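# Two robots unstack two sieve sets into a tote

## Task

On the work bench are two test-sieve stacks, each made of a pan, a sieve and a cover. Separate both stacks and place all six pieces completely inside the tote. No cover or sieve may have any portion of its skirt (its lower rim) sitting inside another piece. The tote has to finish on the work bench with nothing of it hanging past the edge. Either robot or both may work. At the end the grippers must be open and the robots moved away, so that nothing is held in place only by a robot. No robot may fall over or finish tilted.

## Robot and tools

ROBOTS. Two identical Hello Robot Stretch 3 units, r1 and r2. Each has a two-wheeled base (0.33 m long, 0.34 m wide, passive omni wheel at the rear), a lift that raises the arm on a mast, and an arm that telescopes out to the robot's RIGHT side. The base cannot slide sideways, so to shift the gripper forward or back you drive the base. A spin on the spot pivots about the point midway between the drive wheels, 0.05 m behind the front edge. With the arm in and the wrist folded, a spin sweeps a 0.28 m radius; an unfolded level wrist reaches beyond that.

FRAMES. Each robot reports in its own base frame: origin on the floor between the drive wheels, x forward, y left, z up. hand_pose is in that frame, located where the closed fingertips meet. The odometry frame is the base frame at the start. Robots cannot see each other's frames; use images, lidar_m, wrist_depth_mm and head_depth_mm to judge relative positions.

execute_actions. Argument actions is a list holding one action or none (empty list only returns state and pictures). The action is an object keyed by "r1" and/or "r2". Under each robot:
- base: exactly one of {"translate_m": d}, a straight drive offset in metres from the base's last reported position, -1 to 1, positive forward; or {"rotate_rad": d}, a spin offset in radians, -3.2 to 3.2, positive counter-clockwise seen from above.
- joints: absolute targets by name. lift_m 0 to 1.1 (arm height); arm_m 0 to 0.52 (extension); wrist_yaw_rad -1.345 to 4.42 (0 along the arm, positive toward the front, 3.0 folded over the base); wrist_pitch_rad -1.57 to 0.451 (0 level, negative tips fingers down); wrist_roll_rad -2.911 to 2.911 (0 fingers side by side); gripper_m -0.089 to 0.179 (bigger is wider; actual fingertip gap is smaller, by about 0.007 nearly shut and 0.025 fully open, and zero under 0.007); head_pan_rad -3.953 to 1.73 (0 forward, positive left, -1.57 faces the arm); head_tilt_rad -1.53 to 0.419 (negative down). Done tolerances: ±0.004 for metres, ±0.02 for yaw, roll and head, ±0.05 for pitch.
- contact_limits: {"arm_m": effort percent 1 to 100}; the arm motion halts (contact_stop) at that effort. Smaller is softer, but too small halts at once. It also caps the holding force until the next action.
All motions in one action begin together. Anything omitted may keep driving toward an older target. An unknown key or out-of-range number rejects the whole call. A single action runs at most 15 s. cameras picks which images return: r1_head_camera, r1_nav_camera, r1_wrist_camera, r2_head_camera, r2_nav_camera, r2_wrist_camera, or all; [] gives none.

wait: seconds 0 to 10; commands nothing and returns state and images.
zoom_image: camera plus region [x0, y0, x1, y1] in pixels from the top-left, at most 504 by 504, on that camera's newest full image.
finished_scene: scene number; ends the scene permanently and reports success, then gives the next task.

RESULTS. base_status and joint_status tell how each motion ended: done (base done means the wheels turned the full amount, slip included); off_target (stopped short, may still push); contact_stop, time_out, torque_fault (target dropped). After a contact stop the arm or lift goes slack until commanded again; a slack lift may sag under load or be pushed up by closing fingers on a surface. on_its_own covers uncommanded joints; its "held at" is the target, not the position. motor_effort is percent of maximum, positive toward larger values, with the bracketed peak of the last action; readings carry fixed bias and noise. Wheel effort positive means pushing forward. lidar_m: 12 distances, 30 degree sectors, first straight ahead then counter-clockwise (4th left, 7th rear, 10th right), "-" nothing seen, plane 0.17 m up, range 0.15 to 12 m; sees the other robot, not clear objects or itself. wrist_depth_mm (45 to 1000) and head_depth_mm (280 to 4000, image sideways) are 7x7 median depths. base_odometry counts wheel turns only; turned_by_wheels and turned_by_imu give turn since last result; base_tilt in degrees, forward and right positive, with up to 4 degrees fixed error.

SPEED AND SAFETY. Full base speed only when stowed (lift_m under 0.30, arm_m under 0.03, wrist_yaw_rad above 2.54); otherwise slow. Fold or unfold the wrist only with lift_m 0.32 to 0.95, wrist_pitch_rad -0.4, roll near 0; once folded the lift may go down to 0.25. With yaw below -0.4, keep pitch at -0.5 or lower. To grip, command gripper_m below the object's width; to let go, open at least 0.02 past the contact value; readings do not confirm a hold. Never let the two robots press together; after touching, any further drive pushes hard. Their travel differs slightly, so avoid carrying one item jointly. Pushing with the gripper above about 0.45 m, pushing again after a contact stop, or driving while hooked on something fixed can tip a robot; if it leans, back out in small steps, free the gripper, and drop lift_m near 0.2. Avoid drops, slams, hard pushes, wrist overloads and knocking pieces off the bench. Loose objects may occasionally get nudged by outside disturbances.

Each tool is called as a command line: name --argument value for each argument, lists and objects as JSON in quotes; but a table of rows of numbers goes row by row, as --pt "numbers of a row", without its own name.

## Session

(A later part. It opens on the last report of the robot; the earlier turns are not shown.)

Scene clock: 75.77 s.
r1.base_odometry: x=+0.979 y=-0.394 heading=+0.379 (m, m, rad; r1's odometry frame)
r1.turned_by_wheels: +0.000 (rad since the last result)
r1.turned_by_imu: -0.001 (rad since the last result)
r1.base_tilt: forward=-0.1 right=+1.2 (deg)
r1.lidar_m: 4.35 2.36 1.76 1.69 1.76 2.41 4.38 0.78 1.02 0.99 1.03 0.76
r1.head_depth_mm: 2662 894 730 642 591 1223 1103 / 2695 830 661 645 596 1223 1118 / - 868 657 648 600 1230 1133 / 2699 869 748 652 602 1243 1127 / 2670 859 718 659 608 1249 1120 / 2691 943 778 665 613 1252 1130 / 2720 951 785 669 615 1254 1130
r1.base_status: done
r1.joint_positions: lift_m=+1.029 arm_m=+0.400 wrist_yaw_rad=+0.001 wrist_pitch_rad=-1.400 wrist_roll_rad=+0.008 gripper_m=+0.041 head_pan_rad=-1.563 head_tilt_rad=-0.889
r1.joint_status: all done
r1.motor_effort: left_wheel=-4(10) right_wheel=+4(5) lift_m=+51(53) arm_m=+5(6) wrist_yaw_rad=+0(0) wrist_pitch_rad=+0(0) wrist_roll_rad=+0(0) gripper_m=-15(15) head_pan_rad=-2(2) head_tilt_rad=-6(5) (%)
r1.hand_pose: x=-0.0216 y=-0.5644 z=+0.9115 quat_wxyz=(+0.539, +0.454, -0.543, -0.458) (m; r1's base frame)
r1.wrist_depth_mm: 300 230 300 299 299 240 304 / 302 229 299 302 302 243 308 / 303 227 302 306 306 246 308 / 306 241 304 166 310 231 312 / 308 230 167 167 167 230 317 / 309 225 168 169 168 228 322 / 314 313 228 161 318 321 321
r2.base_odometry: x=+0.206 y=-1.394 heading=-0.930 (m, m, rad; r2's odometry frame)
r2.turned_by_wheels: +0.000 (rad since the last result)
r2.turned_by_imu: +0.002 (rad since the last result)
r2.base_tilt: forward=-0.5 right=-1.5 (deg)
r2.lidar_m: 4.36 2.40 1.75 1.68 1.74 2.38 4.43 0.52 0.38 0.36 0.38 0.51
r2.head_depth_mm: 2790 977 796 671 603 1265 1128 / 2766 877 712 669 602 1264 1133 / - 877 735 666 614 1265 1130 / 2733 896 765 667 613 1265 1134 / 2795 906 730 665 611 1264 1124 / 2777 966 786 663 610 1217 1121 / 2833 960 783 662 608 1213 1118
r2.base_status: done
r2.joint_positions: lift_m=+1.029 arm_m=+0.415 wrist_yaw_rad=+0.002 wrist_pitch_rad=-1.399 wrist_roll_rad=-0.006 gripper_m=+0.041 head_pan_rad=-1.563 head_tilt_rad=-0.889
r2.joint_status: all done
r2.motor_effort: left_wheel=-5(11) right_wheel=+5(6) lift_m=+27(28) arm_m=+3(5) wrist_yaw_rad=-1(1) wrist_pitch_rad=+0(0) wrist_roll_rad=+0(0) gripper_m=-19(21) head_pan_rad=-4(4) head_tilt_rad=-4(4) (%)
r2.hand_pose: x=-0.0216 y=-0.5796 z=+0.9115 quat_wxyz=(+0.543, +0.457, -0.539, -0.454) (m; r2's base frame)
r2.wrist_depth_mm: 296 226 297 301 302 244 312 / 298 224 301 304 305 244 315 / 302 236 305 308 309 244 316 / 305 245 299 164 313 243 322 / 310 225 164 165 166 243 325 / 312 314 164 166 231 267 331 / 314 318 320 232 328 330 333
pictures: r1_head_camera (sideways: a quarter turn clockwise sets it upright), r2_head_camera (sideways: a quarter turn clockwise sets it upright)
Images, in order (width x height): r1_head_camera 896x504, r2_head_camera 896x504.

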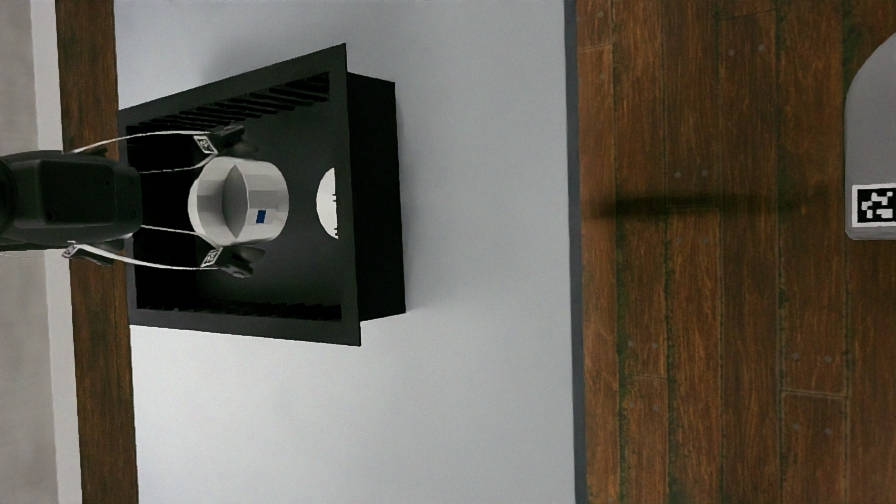

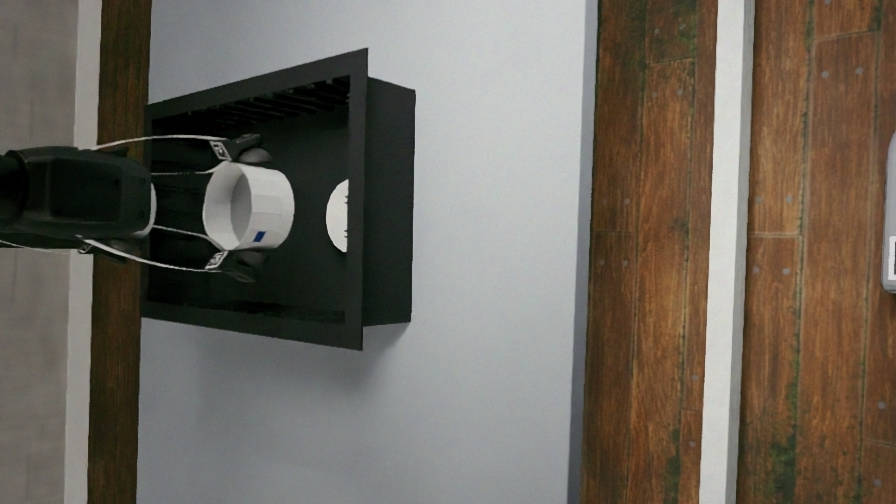

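execute_actions --actions '[{"r1":{"joints":{"lift_m":0.927}},"r2":{"joints":{"lift_m":0.925}}}]' --cameras '[]'

execute_actions --actions '[{"r1":{"joints":{"gripper_m":0.12}},"r2":{"joints":{"gripper_m":0.12}}}]' --cameras '[]'

execute_actions --actions '[{"r1":{"joints":{"lift_m":1.01}},"r2":{"joints":{"lift_m":1.01}}}]' --cameras '[]'

execute_actions --actions '[{"r1":{"base":{"translate_m":0.47},"joints":{"arm_m":0.326}},"r2":{"base":{"translate_m":0.48},"joints":{"arm_m":0.331}}}]' --cameras '[]'

execute_actions --actions '[{"r1":{"joints":{"lift_m":0.899}},"r2":{"joints":{"lift_m":0.897}}}]' --cameras '["r2_wrist_camera","r1_wrist_camera"]'

execute_actions --actions '[{"r1":{"joints":{"gripper_m":0.03}},"r2":{"joints":{"gripper_m":0.036}}}]' --cameras '[]'

execute_actions --actions '[{"r1":{"joints":{"lift_m":0.93}},"r2":{"joints":{"lift_m":0.93}}}]' --cameras '[]'

execute_actions --actions '[{"r1":{"base":{"translate_m":-0.44},"joints":{"arm_m":0.484,"lift_m":1.03}},"r2":{"base":{"translate_m":-0.455},"joints":{"arm_m":0.3,"lift_m":1.03}}}]' --cameras '["r2_wrist_camera","r1_wrist_camera"]'

Scene clock: 84.30 s.
r1.base_odometry: x=+0.979 y=-0.394 heading=+0.379 (m, m, rad; r1's odometry frame)
r1.turned_by_wheels: +0.000 (rad since the last result)
r1.turned_by_imu: -0.001 (rad since the last result)
r1.base_tilt: forward=+0.0 right=+1.4 (deg)
r1.lidar_m: 4.35 2.37 1.76 1.69 1.76 2.43 4.37 0.78 1.02 0.99 1.03 0.76
r1.head_depth_mm: - 874 727 639 590 1219 1099 / - 827 661 645 594 1221 1124 / - 858 673 650 598 1229 1125 / 2650 867 723 656 605 1235 1127 / 2705 860 716 659 606 1244 1123 / 2709 944 780 664 611 1247 1122 / 2720 945 784 668 615 1259 1126
r1.base_status: not commanded
r1.joint_positions: lift_m=+0.928 arm_m=+0.400 wrist_yaw_rad=+0.001 wrist_pitch_rad=-1.400 wrist_roll_rad=+0.008 gripper_m=+0.041 head_pan_rad=-1.563 head_tilt_rad=-0.889
r1.joint_status: all done
r1.motor_effort: left_wheel=-4(4) right_wheel=+4(4) lift_m=+20(41) arm_m=+5(5) wrist_yaw_rad=-1(0) wrist_pitch_rad=+0(0) wrist_roll_rad=+0(0) gripper_m=-15(15) head_pan_rad=-2(2) head_tilt_rad=-4(4) (%)
r1.hand_pose: x=-0.0216 y=-0.5644 z=+0.8096 quat_wxyz=(+0.539, +0.454, -0.543, -0.458) (m; r1's base frame)
r1.wrist_depth_mm: 162 200 201 200 203 203 143 / 163 201 203 204 204 204 143 / 161 203 203 205 205 206 144 / 158 205 205 165 207 207 145 / 156 206 167 167 166 206 147 / 157 197 168 168 168 195 148 / 153 182 182 160 174 177 146
r2.base_odometry: x=+0.206 y=-1.394 heading=-0.930 (m, m, rad; r2's odometry frame)
r2.turned_by_wheels: +0.000 (rad since the last result)
r2.turned_by_imu: +0.001 (rad since the last result)
r2.base_tilt: forward=-0.4 right=-1.4 (deg)
r2.lidar_m: 4.36 2.40 1.76 1.68 1.74 2.38 4.45 0.52 0.38 0.36 0.38 0.51
r2.head_depth_mm: - 977 775 671 604 1262 1132 / - 871 711 669 602 1266 1133 / - 892 715 669 613 1265 1127 / 2739 887 718 667 613 1266 1137 / 2796 908 730 665 612 1253 1119 / 2786 966 786 665 611 1215 1120 / 2789 959 784 661 608 1206 1117
r2.base_status: not commanded
r2.joint_positions: lift_m=+0.926 arm_m=+0.415 wrist_yaw_rad=+0.002 wrist_pitch_rad=-1.399 wrist_roll_rad=-0.006 gripper_m=+0.041 head_pan_rad=-1.563 head_tilt_rad=-0.889
r2.joint_status: all done
r2.motor_effort: left_wheel=-4(4) right_wheel=+5(5) lift_m=+9(25) arm_m=+3(3) wrist_yaw_rad=+0(1) wrist_pitch_rad=+0(0) wrist_roll_rad=+0(0) gripper_m=-20(20) head_pan_rad=-4(4) head_tilt_rad=-3(4) (%)
r2.hand_pose: x=-0.0216 y=-0.5796 z=+0.8077 quat_wxyz=(+0.543, +0.457, -0.539, -0.454) (m; r2's base frame)
r2.wrist_depth_mm: 144 194 197 198 201 200 143 / 144 197 199 200 202 202 143 / 147 198 201 204 205 206 143 / 144 201 202 163 207 207 143 / 144 193 163 165 166 210 143 / 146 180 164 166 212 204 143 / 137 185 177 161 187 176 143
pictures: none
No camera images: the call's "cameras" was empty. Leave "cameras" out to get every camera's image.

Scene clock: 85.60 s.
r1.base_odometry: x=+0.979 y=-0.394 heading=+0.379 (m, m, rad; r1's odometry frame)
r1.turned_by_wheels: +0.000 (rad since the last result)
r1.turned_by_imu: +0.000 (rad since the last result)
r1.base_tilt: forward=+0.0 right=+1.2 (deg)
r1.lidar_m: 4.36 2.37 1.76 1.69 1.75 2.41 4.38 0.78 1.02 0.99 1.03 0.76
r1.head_depth_mm: - 869 726 640 591 1222 1100 / - 832 661 644 596 1231 1121 / - 835 698 649 602 1237 1128 / 2661 869 702 653 601 1238 1127 / 2677 860 718 657 606 1247 1113 / 2672 945 778 665 612 1250 1119 / 2764 950 784 668 615 1259 1130
r1.base_status: not commanded
r1.joint_positions: lift_m=+0.928 arm_m=+0.400 wrist_yaw_rad=+0.001 wrist_pitch_rad=-1.400 wrist_roll_rad=+0.008 gripper_m=+0.120 head_pan_rad=-1.563 head_tilt_rad=-0.889
r1.joint_status: all done
r1.motor_effort: left_wheel=-4(4) right_wheel=+4(4) lift_m=+20(19) arm_m=+5(5) wrist_yaw_rad=+0(0) wrist_pitch_rad=+0(0) wrist_roll_rad=+0(0) gripper_m=+0(83) head_pan_rad=-3(3) head_tilt_rad=-5(5) (%)
r1.hand_pose: x=-0.0216 y=-0.5642 z=+0.8096 quat_wxyz=(+0.539, +0.454, -0.542, -0.458) (m; r1's base frame)
r1.wrist_depth_mm: 162 200 201 202 202 202 142 / 163 202 202 204 204 203 143 / 161 203 205 206 206 205 144 / 158 206 206 167 208 206 146 / 155 199 170 168 170 192 146 / 157 - 169 170 209 - 148 / 147 185 184 162 177 176 137
r2.base_odometry: x=+0.206 y=-1.394 heading=-0.930 (m, m, rad; r2's odometry frame)
r2.turned_by_wheels: +0.000 (rad since the last result)
r2.turned_by_imu: +0.000 (rad since the last result)
r2.base_tilt: forward=-0.4 right=-1.5 (deg)
r2.lidar_m: 4.35 2.40 1.75 1.68 1.74 2.38 4.43 0.52 0.38 0.36 0.38 0.51
r2.head_depth_mm: - 977 774 670 604 1270 1129 / - 875 711 669 604 1264 1128 / - - 719 669 613 1257 1128 / 2751 894 711 668 611 1257 1130 / 2807 908 731 665 612 1254 1126 / 2791 963 787 664 609 1214 1121 / 2793 960 783 663 607 1209 1122
r2.base_status: not commanded
r2.joint_positions: lift_m=+0.926 arm_m=+0.415 wrist_yaw_rad=+0.002 wrist_pitch_rad=-1.399 wrist_roll_rad=-0.006 gripper_m=+0.120 head_pan_rad=-1.563 head_tilt_rad=-0.889
r2.joint_status: all done
r2.motor_effort: left_wheel=-5(4) right_wheel=+5(5) lift_m=+9(9) arm_m=+3(3) wrist_yaw_rad=-1(0) wrist_pitch_rad=+0(0) wrist_roll_rad=+0(0) gripper_m=+0(83) head_pan_rad=-4(5) head_tilt_rad=-4(4) (%)
r2.hand_pose: x=-0.0216 y=-0.5795 z=+0.8077 quat_wxyz=(+0.543, +0.457, -0.538, -0.454) (m; r2's base frame)
r2.wrist_depth_mm: 144 194 197 197 200 200 143 / 144 197 199 200 202 203 143 / 147 200 201 203 204 204 143 / 144 200 202 164 206 207 143 / 144 180 165 166 208 198 143 / 143 - 167 168 211 187 143 / - 179 179 168 188 177 143
pictures: none
No camera images: the call's "cameras" was empty. Leave "cameras" out to get every camera's image.

Scene clock: 87.20 s.
r1.base_odometry: x=+0.979 y=-0.394 heading=+0.379 (m, m, rad; r1's odometry frame)
r1.turned_by_wheels: +0.000 (rad since the last result)
r1.turned_by_imu: +0.000 (rad since the last result)
r1.base_tilt: forward=-0.3 right=+1.4 (deg)
r1.lidar_m: 4.36 2.37 1.75 1.70 1.76 2.42 4.39 0.78 1.02 0.99 1.03 0.76
r1.head_depth_mm: 2667 896 725 642 593 1218 1095 / 2669 829 660 644 597 1227 1120 / - 846 695 650 603 1231 1136 / 2671 871 743 653 604 1238 1125 / 2695 855 719 659 606 1237 1123 / 2702 940 778 662 610 1250 1119 / 2691 947 785 668 615 1258 1131
r1.base_status: not commanded
r1.joint_positions: lift_m=+1.009 arm_m=+0.400 wrist_yaw_rad=+0.001 wrist_pitch_rad=-1.400 wrist_roll_rad=+0.008 gripper_m=+0.120 head_pan_rad=-1.563 head_tilt_rad=-0.889
r1.joint_status: all done
r1.motor_effort: left_wheel=-5(4) right_wheel=+4(4) lift_m=+49(54) arm_m=+5(5) wrist_yaw_rad=-1(0) wrist_pitch_rad=+0(0) wrist_roll_rad=+0(0) gripper_m=+0(1) head_pan_rad=-3(2) head_tilt_rad=-5(5) (%)
r1.hand_pose: x=-0.0216 y=-0.5642 z=+0.8915 quat_wxyz=(+0.539, +0.454, -0.542, -0.458) (m; r1's base frame)
r1.wrist_depth_mm: 279 231 281 280 281 207 282 / 280 228 281 283 283 210 288 / 283 225 285 286 288 214 291 / 287 223 288 249 284 215 293 / 290 205 286 251 291 206 296 / 291 - 266 243 254 - 297 / 294 207 208 209 208 209 302
r2.base_odometry: x=+0.206 y=-1.394 heading=-0.930 (m, m, rad; r2's odometry frame)
r2.turned_by_wheels: +0.000 (rad since the last result)
r2.turned_by_imu: +0.000 (rad since the last result)
r2.base_tilt: forward=-0.5 right=-1.7 (deg)
r2.lidar_m: 4.37 2.40 1.75 1.68 1.74 2.38 4.43 0.52 0.38 0.36 0.38 0.51
r2.head_depth_mm: 2769 979 793 672 603 1269 1128 / 2807 878 704 669 602 1267 1133 / - 881 724 668 613 1265 1125 / 2769 888 720 668 613 1263 1131 / 2777 908 727 666 610 1256 1123 / 2802 963 786 663 610 1218 1124 / 2821 959 782 661 608 1215 1124
r2.base_status: not commanded
r2.joint_positions: lift_m=+1.009 arm_m=+0.415 wrist_yaw_rad=+0.002 wrist_pitch_rad=-1.399 wrist_roll_rad=-0.006 gripper_m=+0.120 head_pan_rad=-1.563 head_tilt_rad=-0.889
r2.joint_status: all done
r2.motor_effort: left_wheel=-5(5) right_wheel=+5(5) lift_m=+26(27) arm_m=+3(3) wrist_yaw_rad=+0(1) wrist_pitch_rad=+0(0) wrist_roll_rad=+0(0) gripper_m=+0(0) head_pan_rad=-4(3) head_tilt_rad=-4(4) (%)
r2.hand_pose: x=-0.0216 y=-0.5795 z=+0.8915 quat_wxyz=(+0.543, +0.457, -0.538, -0.454) (m; r2's base frame)
r2.wrist_depth_mm: 278 208 278 281 283 211 293 / 279 207 281 284 287 211 294 / 282 208 284 287 289 211 296 / 286 208 287 251 293 227 300 / 289 201 289 252 295 211 304 / 290 - 262 245 253 213 308 / 295 207 208 211 212 214 312
pictures: none
No camera images: the call's "cameras" was empty. Leave "cameras" out to get every camera's image.

Scene clock: 92.93 s.
r1.base_odometry: x=+1.416 y=-0.220 heading=+0.379 (m, m, rad; r1's odometry frame)
r1.turned_by_wheels: +0.000 (rad since the last result)
r1.turned_by_imu: +0.000 (rad since the last result)
r1.base_tilt: forward=+0.0 right=+1.2 (deg)
r1.lidar_m: 3.89 2.39 1.75 1.69 1.76 2.41 4.85 1.22 1.02 0.99 0.40 4.04
r1.head_depth_mm: 2632 898 745 639 1309 1214 1100 / 2632 904 742 644 597 1231 1122 / - 861 759 641 599 1226 1125 / 2735 907 747 653 604 1233 1123 / 2725 933 770 660 606 1221 1120 / 2678 943 778 662 612 1212 1130 / 2725 2311 1882 666 619 1257 1135
r1.base_status: done
r1.joint_positions: lift_m=+1.009 arm_m=+0.326 wrist_yaw_rad=+0.001 wrist_pitch_rad=-1.400 wrist_roll_rad=+0.008 gripper_m=+0.120 head_pan_rad=-1.563 head_tilt_rad=-0.889
r1.joint_status: all done
r1.motor_effort: left_wheel=-5(6) right_wheel=+3(9) lift_m=+49(50) arm_m=-4(5) wrist_yaw_rad=+0(0) wrist_pitch_rad=+0(0) wrist_roll_rad=+0(0) gripper_m=+0(0) head_pan_rad=-2(2) head_tilt_rad=-5(5) (%)
r1.hand_pose: x=-0.0216 y=-0.4911 z=+0.8915 quat_wxyz=(+0.539, +0.454, -0.542, -0.458) (m; r1's base frame)
r1.wrist_depth_mm: 279 281 283 284 283 285 285 / 282 285 284 286 286 288 289 / 286 285 284 290 291 288 289 / 287 289 289 288 290 292 293 / 288 291 292 290 296 294 294 / 292 - 294 294 296 - 298 / 294 297 299 297 297 300 300
r2.base_odometry: x=+0.492 y=-1.779 heading=-0.931 (m, m, rad; r2's odometry frame)
r2.turned_by_wheels: +0.000 (rad since the last result)
r2.turned_by_imu: +0.000 (rad since the last result)
r2.base_tilt: forward=-0.6 right=-1.5 (deg)
r2.lidar_m: 3.88 2.42 1.75 1.69 1.75 2.38 4.93 0.52 0.37 0.36 0.37 4.04
r2.head_depth_mm: 2787 975 794 671 604 1269 1130 / 2864 975 796 669 601 1266 1129 / - - 791 657 602 1262 1128 / 2794 955 791 654 613 1265 1134 / 2792 964 788 666 612 1256 1124 / 2773 997 784 663 609 1050 1122 / 2781 2375 1934 663 608 1259 1122
r2.base_status: done
r2.joint_positions: lift_m=+1.009 arm_m=+0.331 wrist_yaw_rad=+0.002 wrist_pitch_rad=-1.399 wrist_roll_rad=-0.006 gripper_m=+0.120 head_pan_rad=-1.563 head_tilt_rad=-0.889
r2.joint_status: all done
r2.motor_effort: left_wheel=-6(7) right_wheel=+4(10) lift_m=+27(26) arm_m=-2(3) wrist_yaw_rad=+0(2) wrist_pitch_rad=+0(0) wrist_roll_rad=+0(0) gripper_m=+1(0) head_pan_rad=-4(4) head_tilt_rad=-4(4) (%)
r2.hand_pose: x=-0.0216 y=-0.4963 z=+0.8915 quat_wxyz=(+0.543, +0.457, -0.538, -0.454) (m; r2's base frame)
r2.wrist_depth_mm: 277 278 280 284 286 288 291 / 279 283 285 287 288 291 295 / 282 284 289 292 292 297 297 / 286 288 290 292 296 298 300 / 290 290 295 293 298 302 305 / 291 - 298 301 301 305 308 / 296 299 300 303 306 309 314
pictures: none
No camera images: the call's "cameras" was empty. Leave "cameras" out to get every camera's image.

Scene clock: 94.80 s.
r1.base_odometry: x=+1.416 y=-0.220 heading=+0.379 (m, m, rad; r1's odometry frame)
r1.turned_by_wheels: +0.000 (rad since the last result)
r1.turned_by_imu: +0.000 (rad since the last result)
r1.base_tilt: forward=+0.1 right=+1.2 (deg)
r1.lidar_m: 3.89 2.39 1.74 1.69 1.76 2.42 4.83 1.22 1.03 0.99 0.40 4.06
r1.head_depth_mm: 2653 - 729 641 1309 1216 1102 / - 851 756 643 596 1224 1123 / 2723 - 725 640 601 1236 1131 / 2704 927 765 650 604 1242 1131 / 2722 931 774 658 606 1223 1113 / 2696 942 781 663 612 1219 1122 / 2755 2289 1856 670 618 1255 1132
r1.base_status: not commanded
r1.joint_positions: lift_m=+0.900 arm_m=+0.326 wrist_yaw_rad=+0.001 wrist_pitch_rad=-1.400 wrist_roll_rad=+0.008 gripper_m=+0.120 head_pan_rad=-1.563 head_tilt_rad=-0.889
r1.joint_status: all done
r1.motor_effort: left_wheel=-5(5) right_wheel=+3(4) lift_m=+19(38) arm_m=-4(4) wrist_yaw_rad=-1(0) wrist_pitch_rad=+0(0) wrist_roll_rad=+0(0) gripper_m=+1(0) head_pan_rad=-3(2) head_tilt_rad=-5(4) (%)
r1.hand_pose: x=-0.0216 y=-0.4911 z=+0.7816 quat_wxyz=(+0.539, +0.454, -0.542, -0.458) (m; r1's base frame)
r1.wrist_depth_mm: 175 176 176 177 178 178 179 / 177 177 178 179 179 180 181 / 179 179 180 180 181 181 182 / 180 181 181 180 182 183 184 / 182 182 181 181 183 184 185 / 183 - 184 182 186 - 187 / 184 186 185 177 186 187 188
r2.base_odometry: x=+0.492 y=-1.779 heading=-0.931 (m, m, rad; r2's odometry frame)
r2.turned_by_wheels: +0.000 (rad since the last result)
r2.turned_by_imu: +0.000 (rad since the last result)
r2.base_tilt: forward=-0.7 right=-1.4 (deg)
r2.lidar_m: 3.88 2.41 1.75 1.69 1.75 2.38 4.92 0.52 0.38 0.36 0.37 4.03
r2.head_depth_mm: 2710 - 783 664 603 1269 1128 / - - 794 668 603 1262 1127 / 2714 - 752 652 601 1266 1127 / 2763 983 770 653 613 1265 1136 / 2792 964 788 664 611 1263 1125 / 2795 994 787 663 610 1054 1125 / 2767 2381 1945 662 609 1260 1124
r2.base_status: not commanded
r2.joint_positions: lift_m=+0.898 arm_m=+0.331 wrist_yaw_rad=+0.002 wrist_pitch_rad=-1.399 wrist_roll_rad=-0.006 gripper_m=+0.120 head_pan_rad=-1.563 head_tilt_rad=-0.889
r2.joint_status: all done
r2.motor_effort: left_wheel=-5(5) right_wheel=+4(4) lift_m=+8(23) arm_m=-2(2) wrist_yaw_rad=-1(1) wrist_pitch_rad=+0(0) wrist_roll_rad=+0(0) gripper_m=+0(1) head_pan_rad=-4(4) head_tilt_rad=-4(4) (%)
r2.hand_pose: x=-0.0216 y=-0.4962 z=+0.7797 quat_wxyz=(+0.543, +0.457, -0.538, -0.454) (m; r2's base frame)
r2.wrist_depth_mm: 170 170 171 173 175 177 178 / 171 172 174 176 177 178 181 / 174 174 176 177 179 181 182 / 175 177 177 178 181 183 185 / 177 178 178 179 182 185 187 / 179 - 181 181 185 188 189 / 182 182 185 185 187 189 191
pictures: r1_wrist_camera, r2_wrist_camera
Images, in order (width x height): r1_wrist_camera 644x364, r2_wrist_camera 644x364.

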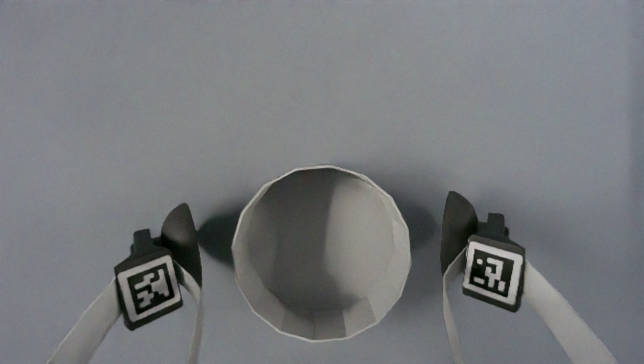

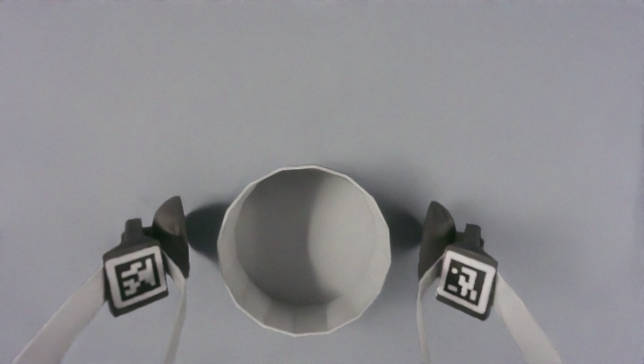

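Scene clock: 96.20 s.
r1.base_odometry: x=+1.416 y=-0.220 heading=+0.379 (m, m, rad; r1's odometry frame)
r1.turned_by_wheels: +0.000 (rad since the last result)
r1.turned_by_imu: +0.000 (rad since the last result)
r1.base_tilt: forward=-0.1 right=+1.2 (deg)
r1.lidar_m: 3.88 2.39 1.74 1.69 1.76 2.42 4.84 1.22 1.03 0.99 0.40 4.04
r1.head_depth_mm: 2589 - 732 638 1300 1225 1097 / - 852 753 642 596 1218 1122 / 2667 - 733 637 599 1232 1136 / 2713 927 757 650 603 1237 1130 / 2682 930 773 659 607 1226 1122 / 2685 943 776 662 611 1210 1131 / 2715 2315 1865 667 615 1255 1127
r1.base_status: not commanded
r1.joint_positions: lift_m=+0.900 arm_m=+0.326 wrist_yaw_rad=+0.001 wrist_pitch_rad=-1.400 wrist_roll_rad=+0.008 gripper_m=+0.031 head_pan_rad=-1.563 head_tilt_rad=-0.889
r1.joint_status: all done
r1.motor_effort: left_wheel=-5(5) right_wheel=+4(3) lift_m=+19(19) arm_m=-4(4) wrist_yaw_rad=+0(0) wrist_pitch_rad=+0(0) wrist_roll_rad=+0(0) gripper_m=-18(90) head_pan_rad=-1(3) head_tilt_rad=-5(5) (%)
r1.hand_pose: x=-0.0216 y=-0.4911 z=+0.7816 quat_wxyz=(+0.539, +0.454, -0.542, -0.458) (m; r1's base frame)
r1.wrist_depth_mm: 176 175 177 178 178 179 178 / 177 177 177 178 180 180 181 / 178 179 179 180 180 182 182 / 180 181 181 180 182 183 184 / 182 181 179 180 180 185 185 / 183 184 179 181 182 187 187 / 184 185 186 178 187 187 188
r2.base_odometry: x=+0.492 y=-1.779 heading=-0.931 (m, m, rad; r2's odometry frame)
r2.turned_by_wheels: +0.000 (rad since the last result)
r2.turned_by_imu: +0.000 (rad since the last result)
r2.base_tilt: forward=-0.5 right=-1.6 (deg)
r2.lidar_m: 3.86 2.41 1.76 1.69 1.74 2.38 4.91 0.52 0.37 0.36 0.37 4.06
r2.head_depth_mm: 2716 - 785 666 602 1269 1131 / - - 794 668 602 1264 1127 / 2714 - 751 655 601 1260 1127 / 2803 983 781 651 612 1265 1135 / 2799 964 788 666 610 1260 1125 / 2815 995 785 664 607 1052 1123 / 2808 2382 1934 664 608 1257 1118
r2.base_status: not commanded
r2.joint_positions: lift_m=+0.898 arm_m=+0.331 wrist_yaw_rad=+0.002 wrist_pitch_rad=-1.399 wrist_roll_rad=-0.006 gripper_m=+0.037 head_pan_rad=-1.563 head_tilt_rad=-0.889
r2.joint_status: all done
r2.motor_effort: left_wheel=-5(5) right_wheel=+4(4) lift_m=+8(8) arm_m=-2(2) wrist_yaw_rad=-1(1) wrist_pitch_rad=+0(0) wrist_roll_rad=+0(0) gripper_m=-22(100) head_pan_rad=-4(4) head_tilt_rad=-4(4) (%)
r2.hand_pose: x=-0.0216 y=-0.4964 z=+0.7798 quat_wxyz=(+0.543, +0.457, -0.539, -0.454) (m; r2's base frame)
r2.wrist_depth_mm: 170 170 172 174 175 177 178 / 171 172 174 175 178 179 181 / 174 175 176 177 179 181 182 / 176 176 178 178 181 183 184 / 177 178 177 179 182 185 186 / 179 179 179 180 186 187 189 / 181 183 184 186 188 189 191
pictures: none
No camera images: the call's "cameras" was empty. Leave "cameras" out to get every camera's image.

Scene clock: 97.30 s.
r1.base_odometry: x=+1.416 y=-0.220 heading=+0.379 (m, m, rad; r1's odometry frame)
r1.turned_by_wheels: +0.000 (rad since the last result)
r1.turned_by_imu: +0.000 (rad since the last result)
r1.base_tilt: forward=-0.2 right=+1.2 (deg)
r1.lidar_m: 3.88 2.40 1.75 1.69 1.76 2.42 4.86 1.22 1.02 0.99 0.40 4.06
r1.head_depth_mm: - 885 746 641 1299 1211 1103 / - 871 752 643 595 1221 1119 / - - 742 637 599 1247 1136 / 2672 927 767 646 602 1236 1129 / 2683 935 772 655 607 1227 1122 / 2701 941 778 664 611 1209 1128 / 2747 2318 1851 668 614 1275 1131
r1.base_status: not commanded
r1.joint_positions: lift_m=+0.929 arm_m=+0.326 wrist_yaw_rad=+0.001 wrist_pitch_rad=-1.400 wrist_roll_rad=+0.008 gripper_m=+0.031 head_pan_rad=-1.563 head_tilt_rad=-0.889
r1.joint_status: all done
r1.motor_effort: left_wheel=-5(4) right_wheel=+4(4) lift_m=+50(53) arm_m=-4(4) wrist_yaw_rad=+0(1) wrist_pitch_rad=+0(0) wrist_roll_rad=+0(0) gripper_m=-17(18) head_pan_rad=-4(3) head_tilt_rad=-4(5) (%)
r1.hand_pose: x=-0.0216 y=-0.4911 z=+0.8115 quat_wxyz=(+0.539, +0.454, -0.542, -0.458) (m; r1's base frame)
r1.wrist_depth_mm: 204 205 204 206 206 207 207 / 204 206 206 209 208 209 210 / 208 208 209 210 211 211 211 / 209 209 210 178 211 212 214 / 211 212 180 180 182 214 216 / 214 211 180 182 183 217 217 / 215 215 215 178 219 218 219
r2.base_odometry: x=+0.492 y=-1.779 heading=-0.931 (m, m, rad; r2's odometry frame)
r2.turned_by_wheels: +0.000 (rad since the last result)
r2.turned_by_imu: +0.000 (rad since the last result)
r2.base_tilt: forward=-0.5 right=-1.6 (deg)
r2.lidar_m: 3.88 2.41 1.76 1.69 1.75 2.38 4.90 0.51 0.38 0.36 0.37 4.04
r2.head_depth_mm: - 945 776 670 602 1275 1132 / - 914 794 670 604 1267 1129 / - - 771 654 601 1262 1125 / 2763 969 781 652 612 1262 1134 / 2797 963 787 666 611 1264 1124 / 2786 992 786 664 610 1052 1120 / 2813 2384 1933 663 608 1260 1120
r2.base_status: not commanded
r2.joint_positions: lift_m=+0.929 arm_m=+0.331 wrist_yaw_rad=+0.002 wrist_pitch_rad=-1.399 wrist_roll_rad=-0.006 gripper_m=+0.037 head_pan_rad=-1.563 head_tilt_rad=-0.889
r2.joint_status: all done
r2.motor_effort: left_wheel=-5(5) right_wheel=+4(4) lift_m=+27(28) arm_m=-2(2) wrist_yaw_rad=-1(0) wrist_pitch_rad=+0(0) wrist_roll_rad=+0(0) gripper_m=-21(21) head_pan_rad=-4(4) head_tilt_rad=-4(4) (%)
r2.hand_pose: x=-0.0216 y=-0.4964 z=+0.8115 quat_wxyz=(+0.543, +0.457, -0.539, -0.454) (m; r2's base frame)
r2.wrist_depth_mm: 200 201 203 205 206 208 209 / 201 204 206 207 209 211 212 / 204 205 207 209 212 214 214 / 207 208 209 177 214 216 217 / 209 211 177 179 215 218 220 / 211 212 178 180 218 220 222 / 213 215 217 218 220 223 227
pictures: none
No camera images: the call's "cameras" was empty. Leave "cameras" out to get every camera's image.

Scene clock: 102.80 s.
r1.base_odometry: x=+1.007 y=-0.383 heading=+0.379 (m, m, rad; r1's odometry frame)
r1.turned_by_wheels: +0.000 (rad since the last result)
r1.turned_by_imu: -0.001 (rad since the last result)
r1.base_tilt: forward=+0.0 right=+1.2 (deg)
r1.lidar_m: 4.32 2.37 1.76 1.69 1.76 2.42 4.42 0.81 1.03 0.99 1.03 0.73
r1.head_depth_mm: 2646 897 684 640 592 1215 1099 / 2660 851 741 645 596 1222 1123 / 2519 833 695 648 600 1233 1134 / 2685 847 757 655 605 1237 1135 / 2708 906 736 659 607 1248 1126 / 2698 942 774 663 612 1250 1127 / 2702 951 787 667 613 1266 1129
r1.base_status: done
r1.joint_positions: lift_m=+1.029 arm_m=+0.484 wrist_yaw_rad=+0.001 wrist_pitch_rad=-1.400 wrist_roll_rad=+0.008 gripper_m=+0.031 head_pan_rad=-1.563 head_tilt_rad=-0.889
r1.joint_status: all done
r1.motor_effort: left_wheel=-4(10) right_wheel=+4(5) lift_m=+50(53) arm_m=+5(4) wrist_yaw_rad=+0(0) wrist_pitch_rad=+0(0) wrist_roll_rad=+0(0) gripper_m=-18(17) head_pan_rad=-2(3) head_tilt_rad=-5(4) (%)
r1.hand_pose: x=-0.0216 y=-0.6482 z=+0.9115 quat_wxyz=(+0.539, +0.454, -0.542, -0.458) (m; r1's base frame)
r1.wrist_depth_mm: 297 225 297 297 299 261 303 / 302 302 301 302 304 260 306 / 302 302 300 304 304 266 306 / 307 306 300 179 306 268 311 / 310 310 179 180 181 262 314 / 311 312 180 181 182 240 315 / 315 315 279 179 292 302 320
r2.base_odometry: x=+0.221 y=-1.414 heading=-0.931 (m, m, rad; r2's odometry frame)
r2.turned_by_wheels: +0.000 (rad since the last result)
r2.turned_by_imu: +0.001 (rad since the last result)
r2.base_tilt: forward=-0.6 right=-1.5 (deg)
r2.lidar_m: 4.35 2.41 1.75 1.68 1.74 2.37 4.47 0.52 0.38 0.36 0.38 0.51
r2.head_depth_mm: 2846 978 737 669 603 1269 1130 / 2844 859 771 669 603 1265 1129 / - - 569 668 614 1266 1128 / 2765 885 621 668 613 1259 1138 / 2798 936 747 664 612 1260 1123 / 2796 965 787 665 609 1264 1123 / 2822 959 785 663 608 1210 1120
r2.base_status: done
r2.joint_positions: lift_m=+1.029 arm_m=+0.300 wrist_yaw_rad=+0.002 wrist_pitch_rad=-1.399 wrist_roll_rad=-0.006 gripper_m=+0.037 head_pan_rad=-1.563 head_tilt_rad=-0.889
r2.joint_status: all done
r2.motor_effort: left_wheel=-4(9) right_wheel=+4(6) lift_m=+27(28) arm_m=-2(1) wrist_yaw_rad=-2(2) wrist_pitch_rad=+0(0) wrist_roll_rad=+0(0) gripper_m=-21(22) head_pan_rad=-3(3) head_tilt_rad=-4(4) (%)
r2.hand_pose: x=-0.0216 y=-0.4654 z=+0.9115 quat_wxyz=(+0.543, +0.457, -0.539, -0.454) (m; r2's base frame)
r2.wrist_depth_mm: 296 296 298 263 303 259 312 / 298 300 300 266 306 258 313 / 302 303 249 305 308 242 318 / 306 308 221 177 316 318 321 / 308 311 177 178 318 323 325 / 313 313 178 180 326 326 330 / 315 317 319 160 326 331 333
pictures: r1_wrist_camera, r2_wrist_camera
Images, in order (width x height): r1_wrist_camera 644x364, r2_wrist_camera 644x364.

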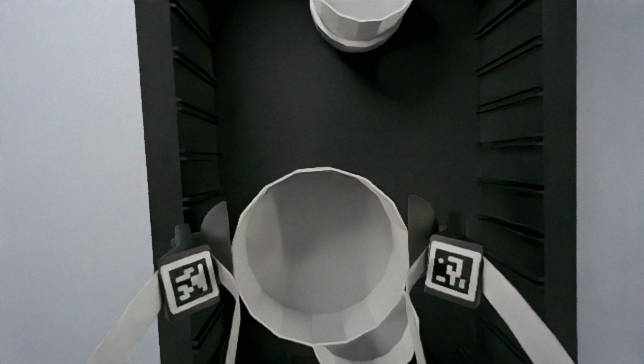

